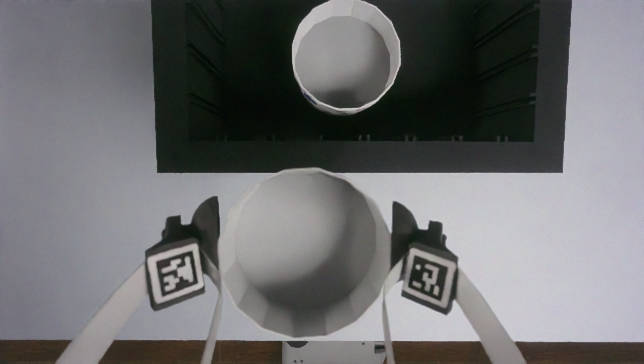

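execute_actions --actions '[{"r1":{"joints":{"lift_m":0.905}},"r2":{"base":{"translate_m":-0.012}}}]' --cameras '[]'

execute_actions --actions '[{"r1":{"joints":{"gripper_m":0.105}}}]' --cameras '[]'

execute_actions --actions '[{"r1":{"joints":{"lift_m":1.01}}}]' --cameras '[]'

execute_actions --actions '[{"r1":{"joints":{"arm_m":0.25}},"r2":{"joints":{"arm_m":0.508}}}]' --cameras '[]'

execute_actions --actions '[{"r1":{"joints":{"arm_m":0.1}},"r2":{"joints":{"lift_m":0.903}}}]' --cameras '[]'

execute_actions --actions '[{"r2":{"joints":{"gripper_m":0.105}}}]' --cameras '[]'

execute_actions --actions '[{"r2":{"joints":{"lift_m":1.02}}}]' --cameras '["r2_wrist_camera"]'

execute_actions --actions '[{"r2":{"joints":{"arm_m":0.18}}}]' --cameras '[]'

Scene clock: 108.97 s.
r1.base_odometry: x=+1.007 y=-0.383 heading=+0.379 (m, m, rad; r1's odometry frame)
r1.turned_by_wheels: +0.000 (rad since the last result)
r1.turned_by_imu: -0.001 (rad since the last result)
r1.base_tilt: forward=+0.0 right=+1.3 (deg)
r1.lidar_m: 4.32 2.37 1.76 1.69 1.76 2.42 4.41 0.81 1.03 0.99 1.02 0.73
r1.head_depth_mm: - - 661 637 592 1214 1093 / 2555 850 744 643 595 1220 1123 / - 845 668 649 600 1231 1130 / 2647 858 738 653 603 1239 1133 / 2685 903 735 658 607 1245 1121 / 2697 943 780 662 610 1258 1127 / 2720 951 783 667 614 1259 1136
r1.base_status: not commanded
r1.joint_positions: lift_m=+0.906 arm_m=+0.484 wrist_yaw_rad=+0.001 wrist_pitch_rad=-1.400 wrist_roll_rad=+0.008 gripper_m=+0.031 head_pan_rad=-1.563 head_tilt_rad=-0.889
r1.joint_status: all done
r1.motor_effort: left_wheel=-4(4) right_wheel=+4(4) lift_m=+19(41) arm_m=+5(5) wrist_yaw_rad=+1(0) wrist_pitch_rad=+0(0) wrist_roll_rad=+0(0) gripper_m=-17(17) head_pan_rad=-2(3) head_tilt_rad=-5(5) (%)
r1.hand_pose: x=-0.0216 y=-0.6482 z=+0.7876 quat_wxyz=(+0.539, +0.454, -0.542, -0.458) (m; r1's base frame)
r1.wrist_depth_mm: 127 174 179 181 181 180 176 / 126 172 181 181 183 182 177 / 125 171 183 183 184 184 180 / 124 169 183 179 185 185 179 / 122 160 179 181 181 188 181 / 122 146 179 183 183 190 184 / 119 174 188 167 166 191 186
r2.base_odometry: x=+0.214 y=-1.404 heading=-0.931 (m, m, rad; r2's odometry frame)
r2.turned_by_wheels: +0.000 (rad since the last result)
r2.turned_by_imu: +0.000 (rad since the last result)
r2.base_tilt: forward=-0.5 right=-1.4 (deg)
r2.lidar_m: 4.34 2.40 1.75 1.69 1.74 2.38 4.45 0.52 0.38 0.36 0.38 0.51
r2.head_depth_mm: 2811 975 774 671 603 1266 1128 / 2821 849 749 671 613 1268 1131 / - - 569 668 614 1262 1127 / 2795 905 620 666 613 1260 1136 / 2789 936 729 664 611 1264 1128 / 2797 962 787 663 610 1217 1117 / 2818 961 785 662 609 1213 1118
r2.base_status: done
r2.joint_positions: lift_m=+1.029 arm_m=+0.300 wrist_yaw_rad=+0.002 wrist_pitch_rad=-1.399 wrist_roll_rad=-0.006 gripper_m=+0.037 head_pan_rad=-1.563 head_tilt_rad=-0.889
r2.joint_status: not commanded
r2.motor_effort: left_wheel=-5(11) right_wheel=+4(8) lift_m=+27(27) arm_m=-2(2) wrist_yaw_rad=-1(1) wrist_pitch_rad=+0(0) wrist_roll_rad=+0(0) gripper_m=-21(21) head_pan_rad=-4(4) head_tilt_rad=-4(3) (%)
r2.hand_pose: x=-0.0216 y=-0.4654 z=+0.9115 quat_wxyz=(+0.543, +0.457, -0.539, -0.454) (m; r2's base frame)
r2.wrist_depth_mm: 296 230 298 262 304 239 310 / 300 231 301 265 307 238 316 / 301 229 285 306 309 226 317 / 306 308 222 177 314 317 321 / 309 312 176 179 317 323 323 / 312 315 178 180 322 326 330 / 316 320 320 160 326 330 334
pictures: none
No camera images: the call's "cameras" was empty. Leave "cameras" out to get every camera's image.

Scene clock: 110.20 s.
r1.base_odometry: x=+1.007 y=-0.383 heading=+0.379 (m, m, rad; r1's odometry frame)
r1.turned_by_wheels: +0.000 (rad since the last result)
r1.turned_by_imu: +0.000 (rad since the last result)
r1.base_tilt: forward=-0.1 right=+1.3 (deg)
r1.lidar_m: 4.32 2.37 1.76 1.69 1.76 2.41 4.41 0.81 1.02 0.99 1.03 0.73
r1.head_depth_mm: - - 660 640 591 1221 1100 / 2568 854 741 644 594 1228 1124 / - 839 669 650 602 1237 1133 / 2711 863 742 654 602 1241 1127 / 2687 903 735 659 608 1246 1123 / 2704 940 779 661 611 1254 1122 / 2705 950 782 669 615 1251 1132
r1.base_status: not commanded
r1.joint_positions: lift_m=+0.906 arm_m=+0.484 wrist_yaw_rad=+0.001 wrist_pitch_rad=-1.401 wrist_roll_rad=+0.008 gripper_m=+0.105 head_pan_rad=-1.563 head_tilt_rad=-0.889
r1.joint_status: all done
r1.motor_effort: left_wheel=-4(4) right_wheel=+4(4) lift_m=+19(19) arm_m=+5(5) wrist_yaw_rad=+0(0) wrist_pitch_rad=+1(1) wrist_roll_rad=+0(0) gripper_m=+0(79) head_pan_rad=-2(2) head_tilt_rad=-5(3) (%)
r1.hand_pose: x=-0.0216 y=-0.6480 z=+0.7876 quat_wxyz=(+0.538, +0.454, -0.542, -0.458) (m; r1's base frame)
r1.wrist_depth_mm: 128 174 178 180 180 182 177 / 126 172 180 182 183 183 178 / 125 170 182 183 184 185 179 / 124 169 184 184 185 186 179 / 122 156 184 185 185 187 182 / 121 141 185 186 188 190 184 / 115 172 189 168 167 190 178
r2.base_odometry: x=+0.214 y=-1.404 heading=-0.931 (m, m, rad; r2's odometry frame)
r2.turned_by_wheels: +0.000 (rad since the last result)
r2.turned_by_imu: +0.000 (rad since the last result)
r2.base_tilt: forward=-0.6 right=-1.3 (deg)
r2.lidar_m: 4.34 2.41 1.75 1.68 1.74 2.38 4.43 0.52 0.38 0.36 0.38 0.51
r2.head_depth_mm: 2837 977 773 670 604 1266 1132 / 2813 850 751 670 614 1262 1130 / - - 570 668 614 1265 1128 / 2739 906 621 665 613 1258 1134 / 2791 936 728 665 611 1263 1122 / 2796 963 785 665 609 1211 1126 / 2797 960 785 662 609 1217 1121
r2.base_status: not commanded
r2.joint_positions: lift_m=+1.029 arm_m=+0.300 wrist_yaw_rad=+0.002 wrist_pitch_rad=-1.399 wrist_roll_rad=-0.006 gripper_m=+0.037 head_pan_rad=-1.563 head_tilt_rad=-0.889
r2.joint_status: not commanded
r2.motor_effort: left_wheel=-5(5) right_wheel=+5(4) lift_m=+27(27) arm_m=-2(2) wrist_yaw_rad=-1(0) wrist_pitch_rad=-1(0) wrist_roll_rad=+0(0) gripper_m=-21(22) head_pan_rad=-4(4) head_tilt_rad=-4(4) (%)
r2.hand_pose: x=-0.0216 y=-0.4654 z=+0.9115 quat_wxyz=(+0.543, +0.457, -0.539, -0.454) (m; r2's base frame)
r2.wrist_depth_mm: 296 231 297 262 303 238 311 / 300 230 301 264 308 238 314 / 303 230 287 305 309 226 317 / 307 309 221 177 313 318 322 / 308 313 177 179 319 323 325 / 312 315 178 180 324 326 331 / 317 320 323 160 328 332 334
pictures: none
No camera images: the call's "cameras" was empty. Leave "cameras" out to get every camera's image.

Scene clock: 112.00 s.
r1.base_odometry: x=+1.007 y=-0.383 heading=+0.379 (m, m, rad; r1's odometry frame)
r1.turned_by_wheels: +0.000 (rad since the last result)
r1.turned_by_imu: +0.000 (rad since the last result)
r1.base_tilt: forward=+0.0 right=+1.4 (deg)
r1.lidar_m: 4.32 2.36 1.76 1.69 1.76 2.42 4.40 0.81 1.02 0.99 1.03 0.73
r1.head_depth_mm: 2634 890 685 640 592 1219 1100 / 2669 841 741 643 596 1229 1129 / 2493 840 695 647 601 1232 1133 / 2705 863 745 653 606 1230 1130 / 2699 910 737 660 610 1247 1123 / 2680 940 780 662 611 1252 1130 / 2733 947 785 671 616 1254 1132
r1.base_status: not commanded
r1.joint_positions: lift_m=+1.009 arm_m=+0.484 wrist_yaw_rad=+0.001 wrist_pitch_rad=-1.401 wrist_roll_rad=+0.008 gripper_m=+0.105 head_pan_rad=-1.563 head_tilt_rad=-0.889
r1.joint_status: all done
r1.motor_effort: left_wheel=-5(4) right_wheel=+4(4) lift_m=+50(63) arm_m=+5(5) wrist_yaw_rad=+0(0) wrist_pitch_rad=+1(1) wrist_roll_rad=+0(0) gripper_m=+0(0) head_pan_rad=-3(3) head_tilt_rad=-5(5) (%)
r1.hand_pose: x=-0.0216 y=-0.6480 z=+0.8915 quat_wxyz=(+0.538, +0.454, -0.542, -0.458) (m; r1's base frame)
r1.wrist_depth_mm: 281 206 278 278 282 258 205 / 281 203 282 282 284 262 206 / 284 218 282 282 287 265 208 / 285 215 288 286 287 268 211 / 289 289 289 291 292 252 212 / 291 294 293 270 269 239 213 / 293 206 294 257 253 290 301
r2.base_odometry: x=+0.214 y=-1.404 heading=-0.931 (m, m, rad; r2's odometry frame)
r2.turned_by_wheels: +0.000 (rad since the last result)
r2.turned_by_imu: +0.000 (rad since the last result)
r2.base_tilt: forward=-0.7 right=-1.4 (deg)
r2.lidar_m: 4.32 2.41 1.75 1.69 1.74 2.37 4.45 0.52 0.38 0.36 0.38 0.51
r2.head_depth_mm: 2826 981 774 672 603 1266 1128 / 2845 868 751 670 614 1264 1127 / - - 569 670 614 1260 1124 / 2782 902 621 667 613 1263 1136 / 2792 935 731 666 612 1259 1123 / 2796 964 784 663 611 1214 1124 / 2812 962 784 663 609 1217 1122
r2.base_status: not commanded
r2.joint_positions: lift_m=+1.029 arm_m=+0.300 wrist_yaw_rad=+0.002 wrist_pitch_rad=-1.399 wrist_roll_rad=-0.006 gripper_m=+0.037 head_pan_rad=-1.563 head_tilt_rad=-0.889
r2.joint_status: not commanded
r2.motor_effort: left_wheel=-4(5) right_wheel=+4(4) lift_m=+27(27) arm_m=-2(2) wrist_yaw_rad=-1(1) wrist_pitch_rad=+0(0) wrist_roll_rad=+0(0) gripper_m=-21(22) head_pan_rad=-4(5) head_tilt_rad=-3(3) (%)
r2.hand_pose: x=-0.0216 y=-0.4654 z=+0.9115 quat_wxyz=(+0.543, +0.457, -0.539, -0.454) (m; r2's base frame)
r2.wrist_depth_mm: 297 230 298 262 305 237 311 / 299 230 303 265 307 239 313 / 301 229 287 307 309 226 319 / 304 309 221 178 315 320 322 / 309 309 177 179 317 325 326 / 313 314 178 180 326 327 330 / 318 319 321 160 326 331 335
pictures: none
No camera images: the call's "cameras" was empty. Leave "cameras" out to get every camera's image.

Scene clock: 114.97 s.
r1.base_odometry: x=+1.007 y=-0.383 heading=+0.379 (m, m, rad; r1's odometry frame)
r1.turned_by_wheels: +0.000 (rad since the last result)
r1.turned_by_imu: +0.000 (rad since the last result)
r1.base_tilt: forward=-0.1 right=+1.1 (deg)
r1.lidar_m: 4.33 2.36 1.76 1.69 1.76 2.42 4.40 0.81 1.02 0.99 1.03 0.73
r1.head_depth_mm: - 893 685 641 593 1216 1102 / - 819 746 646 596 1222 1121 / - - 657 647 600 1236 1138 / 2676 872 756 653 603 1234 1129 / 2658 908 734 657 607 1249 1123 / 2689 939 777 665 611 1252 1129 / 2761 946 783 669 616 1255 1131
r1.base_status: not commanded
r1.joint_positions: lift_m=+1.009 arm_m=+0.250 wrist_yaw_rad=+0.001 wrist_pitch_rad=-1.401 wrist_roll_rad=+0.008 gripper_m=+0.105 head_pan_rad=-1.563 head_tilt_rad=-0.889
r1.joint_status: all done
r1.motor_effort: left_wheel=-5(4) right_wheel=+4(4) lift_m=+50(50) arm_m=-4(6) wrist_yaw_rad=-1(0) wrist_pitch_rad=+1(1) wrist_roll_rad=+0(0) gripper_m=+0(0) head_pan_rad=-4(2) head_tilt_rad=-4(4) (%)
r1.hand_pose: x=-0.0216 y=-0.4148 z=+0.8915 quat_wxyz=(+0.538, +0.454, -0.542, -0.458) (m; r1's base frame)
r1.wrist_depth_mm: 280 209 279 241 280 264 209 / 282 199 199 201 202 201 287 / 285 285 288 288 290 289 291 / 286 288 291 290 291 291 294 / 289 291 292 294 294 294 294 / 294 293 294 296 298 296 299 / - - - - - - -
r2.base_odometry: x=+0.214 y=-1.404 heading=-0.931 (m, m, rad; r2's odometry frame)
r2.turned_by_wheels: +0.000 (rad since the last result)
r2.turned_by_imu: +0.000 (rad since the last result)
r2.base_tilt: forward=-0.5 right=-1.4 (deg)
r2.lidar_m: 4.34 2.40 1.75 1.68 1.75 2.38 4.44 0.52 0.38 0.36 0.38 0.51
r2.head_depth_mm: 2818 974 775 670 602 1273 1130 / 2776 880 758 668 602 1267 1129 / 2769 870 714 667 614 1258 1126 / 2775 876 764 667 613 1261 1133 / 2803 931 731 664 611 1256 1122 / 2781 959 785 663 610 1216 1122 / 2805 961 784 662 608 1210 1124
r2.base_status: not commanded
r2.joint_positions: lift_m=+1.029 arm_m=+0.508 wrist_yaw_rad=+0.002 wrist_pitch_rad=-1.399 wrist_roll_rad=-0.006 gripper_m=+0.037 head_pan_rad=-1.563 head_tilt_rad=-0.889
r2.joint_status: all done
r2.motor_effort: left_wheel=-4(4) right_wheel=+4(4) lift_m=+27(27) arm_m=+3(5) wrist_yaw_rad=+0(1) wrist_pitch_rad=+0(0) wrist_roll_rad=+0(0) gripper_m=-22(21) head_pan_rad=-4(4) head_tilt_rad=-4(4) (%)
r2.hand_pose: x=-0.0216 y=-0.6727 z=+0.9115 quat_wxyz=(+0.543, +0.457, -0.539, -0.454) (m; r2's base frame)
r2.wrist_depth_mm: 294 224 299 259 302 243 313 / 300 244 300 304 305 245 313 / 302 244 306 307 309 245 318 / 306 245 306 177 311 246 321 / 308 308 176 179 313 245 326 / 313 313 179 180 321 242 327 / 317 228 318 257 326 288 332
pictures: none
No camera images: the call's "cameras" was empty. Leave "cameras" out to get every camera's image.

Scene clock: 117.33 s.
r1.base_odometry: x=+1.007 y=-0.383 heading=+0.379 (m, m, rad; r1's odometry frame)
r1.turned_by_wheels: +0.000 (rad since the last result)
r1.turned_by_imu: +0.000 (rad since the last result)
r1.base_tilt: forward=-0.2 right=+1.4 (deg)
r1.lidar_m: 4.33 2.36 1.76 1.70 1.76 2.41 4.41 0.81 1.02 0.99 1.03 0.73
r1.head_depth_mm: - - 696 641 593 1214 1096 / - - - 632 1300 1221 1127 / - - - - 602 1240 1140 / 2675 867 741 647 1319 1233 1129 / 2677 906 738 660 607 1246 1127 / 2707 944 777 666 610 1254 1129 / 2748 955 785 668 617 1266 1123
r1.base_status: not commanded
r1.joint_positions: lift_m=+1.009 arm_m=+0.100 wrist_yaw_rad=+0.001 wrist_pitch_rad=-1.401 wrist_roll_rad=+0.008 gripper_m=+0.105 head_pan_rad=-1.563 head_tilt_rad=-0.889
r1.joint_status: all done
r1.motor_effort: left_wheel=-4(5) right_wheel=+4(4) lift_m=+50(50) arm_m=-4(3) wrist_yaw_rad=+0(1) wrist_pitch_rad=+1(1) wrist_roll_rad=+0(0) gripper_m=+0(0) head_pan_rad=-3(2) head_tilt_rad=-4(5) (%)
r1.hand_pose: x=-0.0216 y=-0.2648 z=+0.8915 quat_wxyz=(+0.538, +0.454, -0.542, -0.458) (m; r1's base frame)
r1.wrist_depth_mm: 282 281 282 282 284 286 286 / 282 284 284 286 286 286 289 / 284 286 288 290 287 290 292 / - - - - - - - / - - - - - - - / - - - - - - - / - - - - - - -
r2.base_odometry: x=+0.214 y=-1.404 heading=-0.931 (m, m, rad; r2's odometry frame)
r2.turned_by_wheels: +0.000 (rad since the last result)
r2.turned_by_imu: +0.000 (rad since the last result)
r2.base_tilt: forward=-0.7 right=-1.5 (deg)
r2.lidar_m: 4.36 2.41 1.75 1.68 1.74 2.38 4.46 0.52 0.38 0.36 0.38 0.51
r2.head_depth_mm: - - 678 665 602 1267 1130 / 2778 876 757 669 603 1265 1130 / - 873 709 668 612 1258 1129 / 2807 906 765 667 614 1263 1132 / 2806 935 730 666 610 1260 1122 / 2791 964 786 665 610 1210 1119 / 2826 960 784 661 609 1212 1121
r2.base_status: not commanded
r2.joint_positions: lift_m=+0.904 arm_m=+0.508 wrist_yaw_rad=+0.002 wrist_pitch_rad=-1.399 wrist_roll_rad=-0.006 gripper_m=+0.037 head_pan_rad=-1.563 head_tilt_rad=-0.889
r2.joint_status: all done
r2.motor_effort: left_wheel=-5(5) right_wheel=+4(4) lift_m=+9(23) arm_m=+3(3) wrist_yaw_rad=-1(0) wrist_pitch_rad=+0(0) wrist_roll_rad=+0(0) gripper_m=-22(23) head_pan_rad=-4(4) head_tilt_rad=-4(4) (%)
r2.hand_pose: x=-0.0216 y=-0.6727 z=+0.7857 quat_wxyz=(+0.543, +0.457, -0.539, -0.454) (m; r2's base frame)
r2.wrist_depth_mm: 136 173 174 176 176 179 155 / 136 175 177 177 178 181 155 / 136 177 178 180 180 183 154 / 136 179 180 177 184 186 155 / 137 175 177 179 185 188 154 / 136 163 179 180 189 190 154 / - 186 187 164 191 192 155
pictures: none
No camera images: the call's "cameras" was empty. Leave "cameras" out to get every camera's image.

Scene clock: 118.50 s.
r1.base_odometry: x=+1.007 y=-0.383 heading=+0.379 (m, m, rad; r1's odometry frame)
r1.turned_by_wheels: +0.000 (rad since the last result)
r1.turned_by_imu: +0.000 (rad since the last result)
r1.base_tilt: forward=+0.0 right=+1.3 (deg)
r1.lidar_m: 4.31 2.36 1.76 1.69 1.76 2.42 4.40 0.81 1.02 0.99 1.03 0.73
r1.head_depth_mm: - - 695 640 590 1221 1103 / - - - 630 1316 1224 1120 / - - - - 600 1232 1132 / 2659 864 741 648 1319 1236 1129 / 2676 903 737 661 607 1244 1113 / 2705 938 777 663 610 1250 1126 / 2698 949 786 667 615 1259 1128
r1.base_status: not commanded
r1.joint_positions: lift_m=+1.009 arm_m=+0.100 wrist_yaw_rad=+0.001 wrist_pitch_rad=-1.401 wrist_roll_rad=+0.008 gripper_m=+0.105 head_pan_rad=-1.563 head_tilt_rad=-0.889
r1.joint_status: not commanded
r1.motor_effort: left_wheel=-4(5) right_wheel=+4(4) lift_m=+50(50) arm_m=-4(4) wrist_yaw_rad=+0(0) wrist_pitch_rad=+1(1) wrist_roll_rad=+0(0) gripper_m=+0(1) head_pan_rad=-3(3) head_tilt_rad=-4(4) (%)
r1.hand_pose: x=-0.0216 y=-0.2648 z=+0.8915 quat_wxyz=(+0.538, +0.454, -0.542, -0.458) (m; r1's base frame)
r1.wrist_depth_mm: 281 280 281 284 286 286 287 / 284 287 285 287 287 287 290 / 287 286 288 289 290 288 292 / - - - - - - - / - - - - - - - / - - - - - - - / - - - - - - -
r2.base_odometry: x=+0.214 y=-1.404 heading=-0.931 (m, m, rad; r2's odometry frame)
r2.turned_by_wheels: +0.000 (rad since the last result)
r2.turned_by_imu: +0.000 (rad since the last result)
r2.base_tilt: forward=-0.5 right=-1.5 (deg)
r2.lidar_m: 4.35 2.41 1.75 1.68 1.75 2.37 4.45 0.52 0.38 0.36 0.38 0.51
r2.head_depth_mm: - - 675 665 602 1266 1130 / 2796 873 755 669 602 1266 1131 / - 881 710 669 612 1254 1125 / 2773 907 764 665 613 1261 1132 / 2776 932 730 664 611 1259 1123 / 2795 965 785 663 609 1214 1121 / 2823 961 784 662 609 1219 1123
r2.base_status: not commanded
r2.joint_positions: lift_m=+0.904 arm_m=+0.508 wrist_yaw_rad=+0.002 wrist_pitch_rad=-1.400 wrist_roll_rad=-0.006 gripper_m=+0.105 head_pan_rad=-1.563 head_tilt_rad=-0.889
r2.joint_status: all done
r2.motor_effort: left_wheel=-5(5) right_wheel=+4(4) lift_m=+9(9) arm_m=+3(3) wrist_yaw_rad=-1(0) wrist_pitch_rad=+0(0) wrist_roll_rad=+0(0) gripper_m=+0(82) head_pan_rad=-4(4) head_tilt_rad=-4(4) (%)
r2.hand_pose: x=-0.0216 y=-0.6725 z=+0.7857 quat_wxyz=(+0.543, +0.457, -0.538, -0.454) (m; r2's base frame)
r2.wrist_depth_mm: 137 173 175 176 176 180 155 / 137 175 177 177 178 181 154 / 136 177 179 180 180 184 155 / 136 179 181 181 184 186 155 / 136 169 182 183 186 188 155 / 136 - 183 184 189 190 155 / - 185 187 166 191 192 155
pictures: none
No camera images: the call's "cameras" was empty. Leave "cameras" out to get every camera's image.

Scene clock: 120.40 s.
r1.base_odometry: x=+1.007 y=-0.383 heading=+0.379 (m, m, rad; r1's odometry frame)
r1.turned_by_wheels: +0.000 (rad since the last result)
r1.turned_by_imu: +0.000 (rad since the last result)
r1.base_tilt: forward=-0.1 right=+1.1 (deg)
r1.lidar_m: 4.30 2.37 1.76 1.69 1.76 2.42 4.41 0.81 1.02 0.99 1.03 0.73
r1.head_depth_mm: - - 696 640 593 1221 1098 / - - - 631 1300 1224 1124 / - - - - 601 1224 1127 / 2622 865 743 648 1331 1243 1124 / 2661 908 737 660 608 1242 1119 / 2625 940 779 662 612 1258 1124 / 2710 948 784 668 615 1262 1127
r1.base_status: not commanded
r1.joint_positions: lift_m=+1.009 arm_m=+0.100 wrist_yaw_rad=+0.001 wrist_pitch_rad=-1.401 wrist_roll_rad=+0.008 gripper_m=+0.105 head_pan_rad=-1.563 head_tilt_rad=-0.889
r1.joint_status: not commanded
r1.motor_effort: left_wheel=-5(5) right_wheel=+4(4) lift_m=+50(50) arm_m=-4(4) wrist_yaw_rad=+1(0) wrist_pitch_rad=+1(0) wrist_roll_rad=+0(0) gripper_m=+0(1) head_pan_rad=-2(2) head_tilt_rad=-5(6) (%)
r1.hand_pose: x=-0.0216 y=-0.2648 z=+0.8915 quat_wxyz=(+0.538, +0.454, -0.542, -0.458) (m; r1's base frame)
r1.wrist_depth_mm: 282 280 281 284 286 286 287 / 282 285 286 285 287 288 290 / 288 286 288 289 290 290 291 / - - - - - - - / - - - - - - - / - - - - - - - / - - - - - - -
r2.base_odometry: x=+0.214 y=-1.404 heading=-0.931 (m, m, rad; r2's odometry frame)
r2.turned_by_wheels: +0.000 (rad since the last result)
r2.turned_by_imu: +0.000 (rad since the last result)
r2.base_tilt: forward=-0.5 right=-1.6 (deg)
r2.lidar_m: 4.33 2.41 1.75 1.68 1.74 2.37 4.44 0.52 0.38 0.36 0.38 0.51
r2.head_depth_mm: 2821 979 773 670 603 1265 1130 / 2786 878 757 670 603 1266 1128 / 2790 875 715 669 614 1260 1127 / 2777 892 764 666 612 1262 1135 / 2800 934 730 663 611 1261 1122 / 2802 961 783 662 609 1216 1118 / 2812 959 786 664 608 1210 1122
r2.base_status: not commanded
r2.joint_positions: lift_m=+1.019 arm_m=+0.508 wrist_yaw_rad=+0.002 wrist_pitch_rad=-1.400 wrist_roll_rad=-0.006 gripper_m=+0.105 head_pan_rad=-1.563 head_tilt_rad=-0.889
r2.joint_status: all done
r2.motor_effort: left_wheel=-5(5) right_wheel=+4(4) lift_m=+27(28) arm_m=+3(3) wrist_yaw_rad=+0(0) wrist_pitch_rad=+0(0) wrist_roll_rad=+0(0) gripper_m=+0(1) head_pan_rad=-4(3) head_tilt_rad=-4(4) (%)
r2.hand_pose: x=-0.0216 y=-0.6725 z=+0.9015 quat_wxyz=(+0.543, +0.457, -0.538, -0.454) (m; r2's base frame)
r2.wrist_depth_mm: 287 223 287 250 292 229 302 / 289 222 291 292 295 228 304 / 292 223 293 294 300 228 306 / 295 222 297 298 303 228 312 / 298 256 302 300 305 229 315 / 302 - 303 266 310 227 319 / 303 238 307 268 315 265 322
pictures: r2_wrist_camera
Images, in order (width x height): r2_wrist_camera 644x364.

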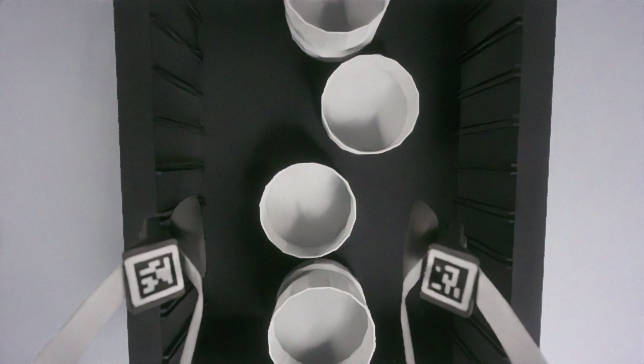

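Scene clock: 124.03 s.
r1.base_odometry: x=+1.007 y=-0.383 heading=+0.379 (m, m, rad; r1's odometry frame)
r1.turned_by_wheels: +0.000 (rad since the last result)
r1.turned_by_imu: +0.000 (rad since the last result)
r1.base_tilt: forward=+0.0 right=+1.0 (deg)
r1.lidar_m: 4.33 2.36 1.75 1.69 1.76 2.42 4.43 0.81 1.02 0.99 1.03 0.73
r1.head_depth_mm: - - 695 642 594 1213 1100 / - - - 631 1308 1219 1126 / - - - - 600 1236 1131 / 2652 867 741 646 1323 1234 1127 / 2673 907 737 657 608 1254 1125 / 2692 936 778 662 612 1258 1121 / 2740 955 785 668 616 1272 1130
r1.base_status: not commanded
r1.joint_positions: lift_m=+1.009 arm_m=+0.100 wrist_yaw_rad=+0.001 wrist_pitch_rad=-1.401 wrist_roll_rad=+0.008 gripper_m=+0.105 head_pan_rad=-1.563 head_tilt_rad=-0.889
r1.joint_status: not commanded
r1.motor_effort: left_wheel=-4(4) right_wheel=+4(4) lift_m=+50(50) arm_m=-4(4) wrist_yaw_rad=+0(0) wrist_pitch_rad=+1(1) wrist_roll_rad=+0(0) gripper_m=+0(0) head_pan_rad=-2(3) head_tilt_rad=-5(5) (%)
r1.hand_pose: x=-0.0216 y=-0.2648 z=+0.8915 quat_wxyz=(+0.538, +0.454, -0.542, -0.458) (m; r1's base frame)
r1.wrist_depth_mm: 283 283 282 283 284 286 289 / 284 282 284 283 288 287 289 / 286 285 287 289 291 291 293 / - - - - - - - / - - - - - - - / - - - - - - - / - - - - - - -
r2.base_odometry: x=+0.214 y=-1.404 heading=-0.931 (m, m, rad; r2's odometry frame)
r2.turned_by_wheels: +0.000 (rad since the last result)
r2.turned_by_imu: +0.000 (rad since the last result)
r2.base_tilt: forward=-0.6 right=-1.5 (deg)
r2.lidar_m: 4.36 2.41 1.75 1.68 1.74 2.38 4.46 0.52 0.38 0.36 0.38 0.51
r2.head_depth_mm: - 918 777 671 603 1270 1134 / - 782 703 670 615 1263 1129 / - - - 669 614 1264 1126 / 2777 904 766 667 614 1263 1133 / 2787 939 739 664 611 1255 1127 / 2796 967 787 663 610 1218 1120 / 2803 960 784 662 609 1212 1118
r2.base_status: not commanded
r2.joint_positions: lift_m=+1.019 arm_m=+0.180 wrist_yaw_rad=+0.002 wrist_pitch_rad=-1.400 wrist_roll_rad=-0.006 gripper_m=+0.105 head_pan_rad=-1.563 head_tilt_rad=-0.889
r2.joint_status: all done
r2.motor_effort: left_wheel=-4(5) right_wheel=+4(4) lift_m=+27(27) arm_m=-2(1) wrist_yaw_rad=+0(0) wrist_pitch_rad=+0(0) wrist_roll_rad=+0(0) gripper_m=-1(1) head_pan_rad=-4(4) head_tilt_rad=-3(4) (%)
r2.hand_pose: x=-0.0216 y=-0.3452 z=+0.9015 quat_wxyz=(+0.543, +0.457, -0.538, -0.454) (m; r2's base frame)
r2.wrist_depth_mm: 287 289 291 293 295 301 301 / 290 292 296 296 299 302 305 / 293 296 297 300 306 305 308 / 298 297 300 305 308 308 311 / - - - - - - - / - - - - - - - / - - - - - - -
pictures: none
No camera images: the call's "cameras" was empty. Leave "cameras" out to get every camera's image.

finished_scene --scene 2

The scene is finished: the task was done.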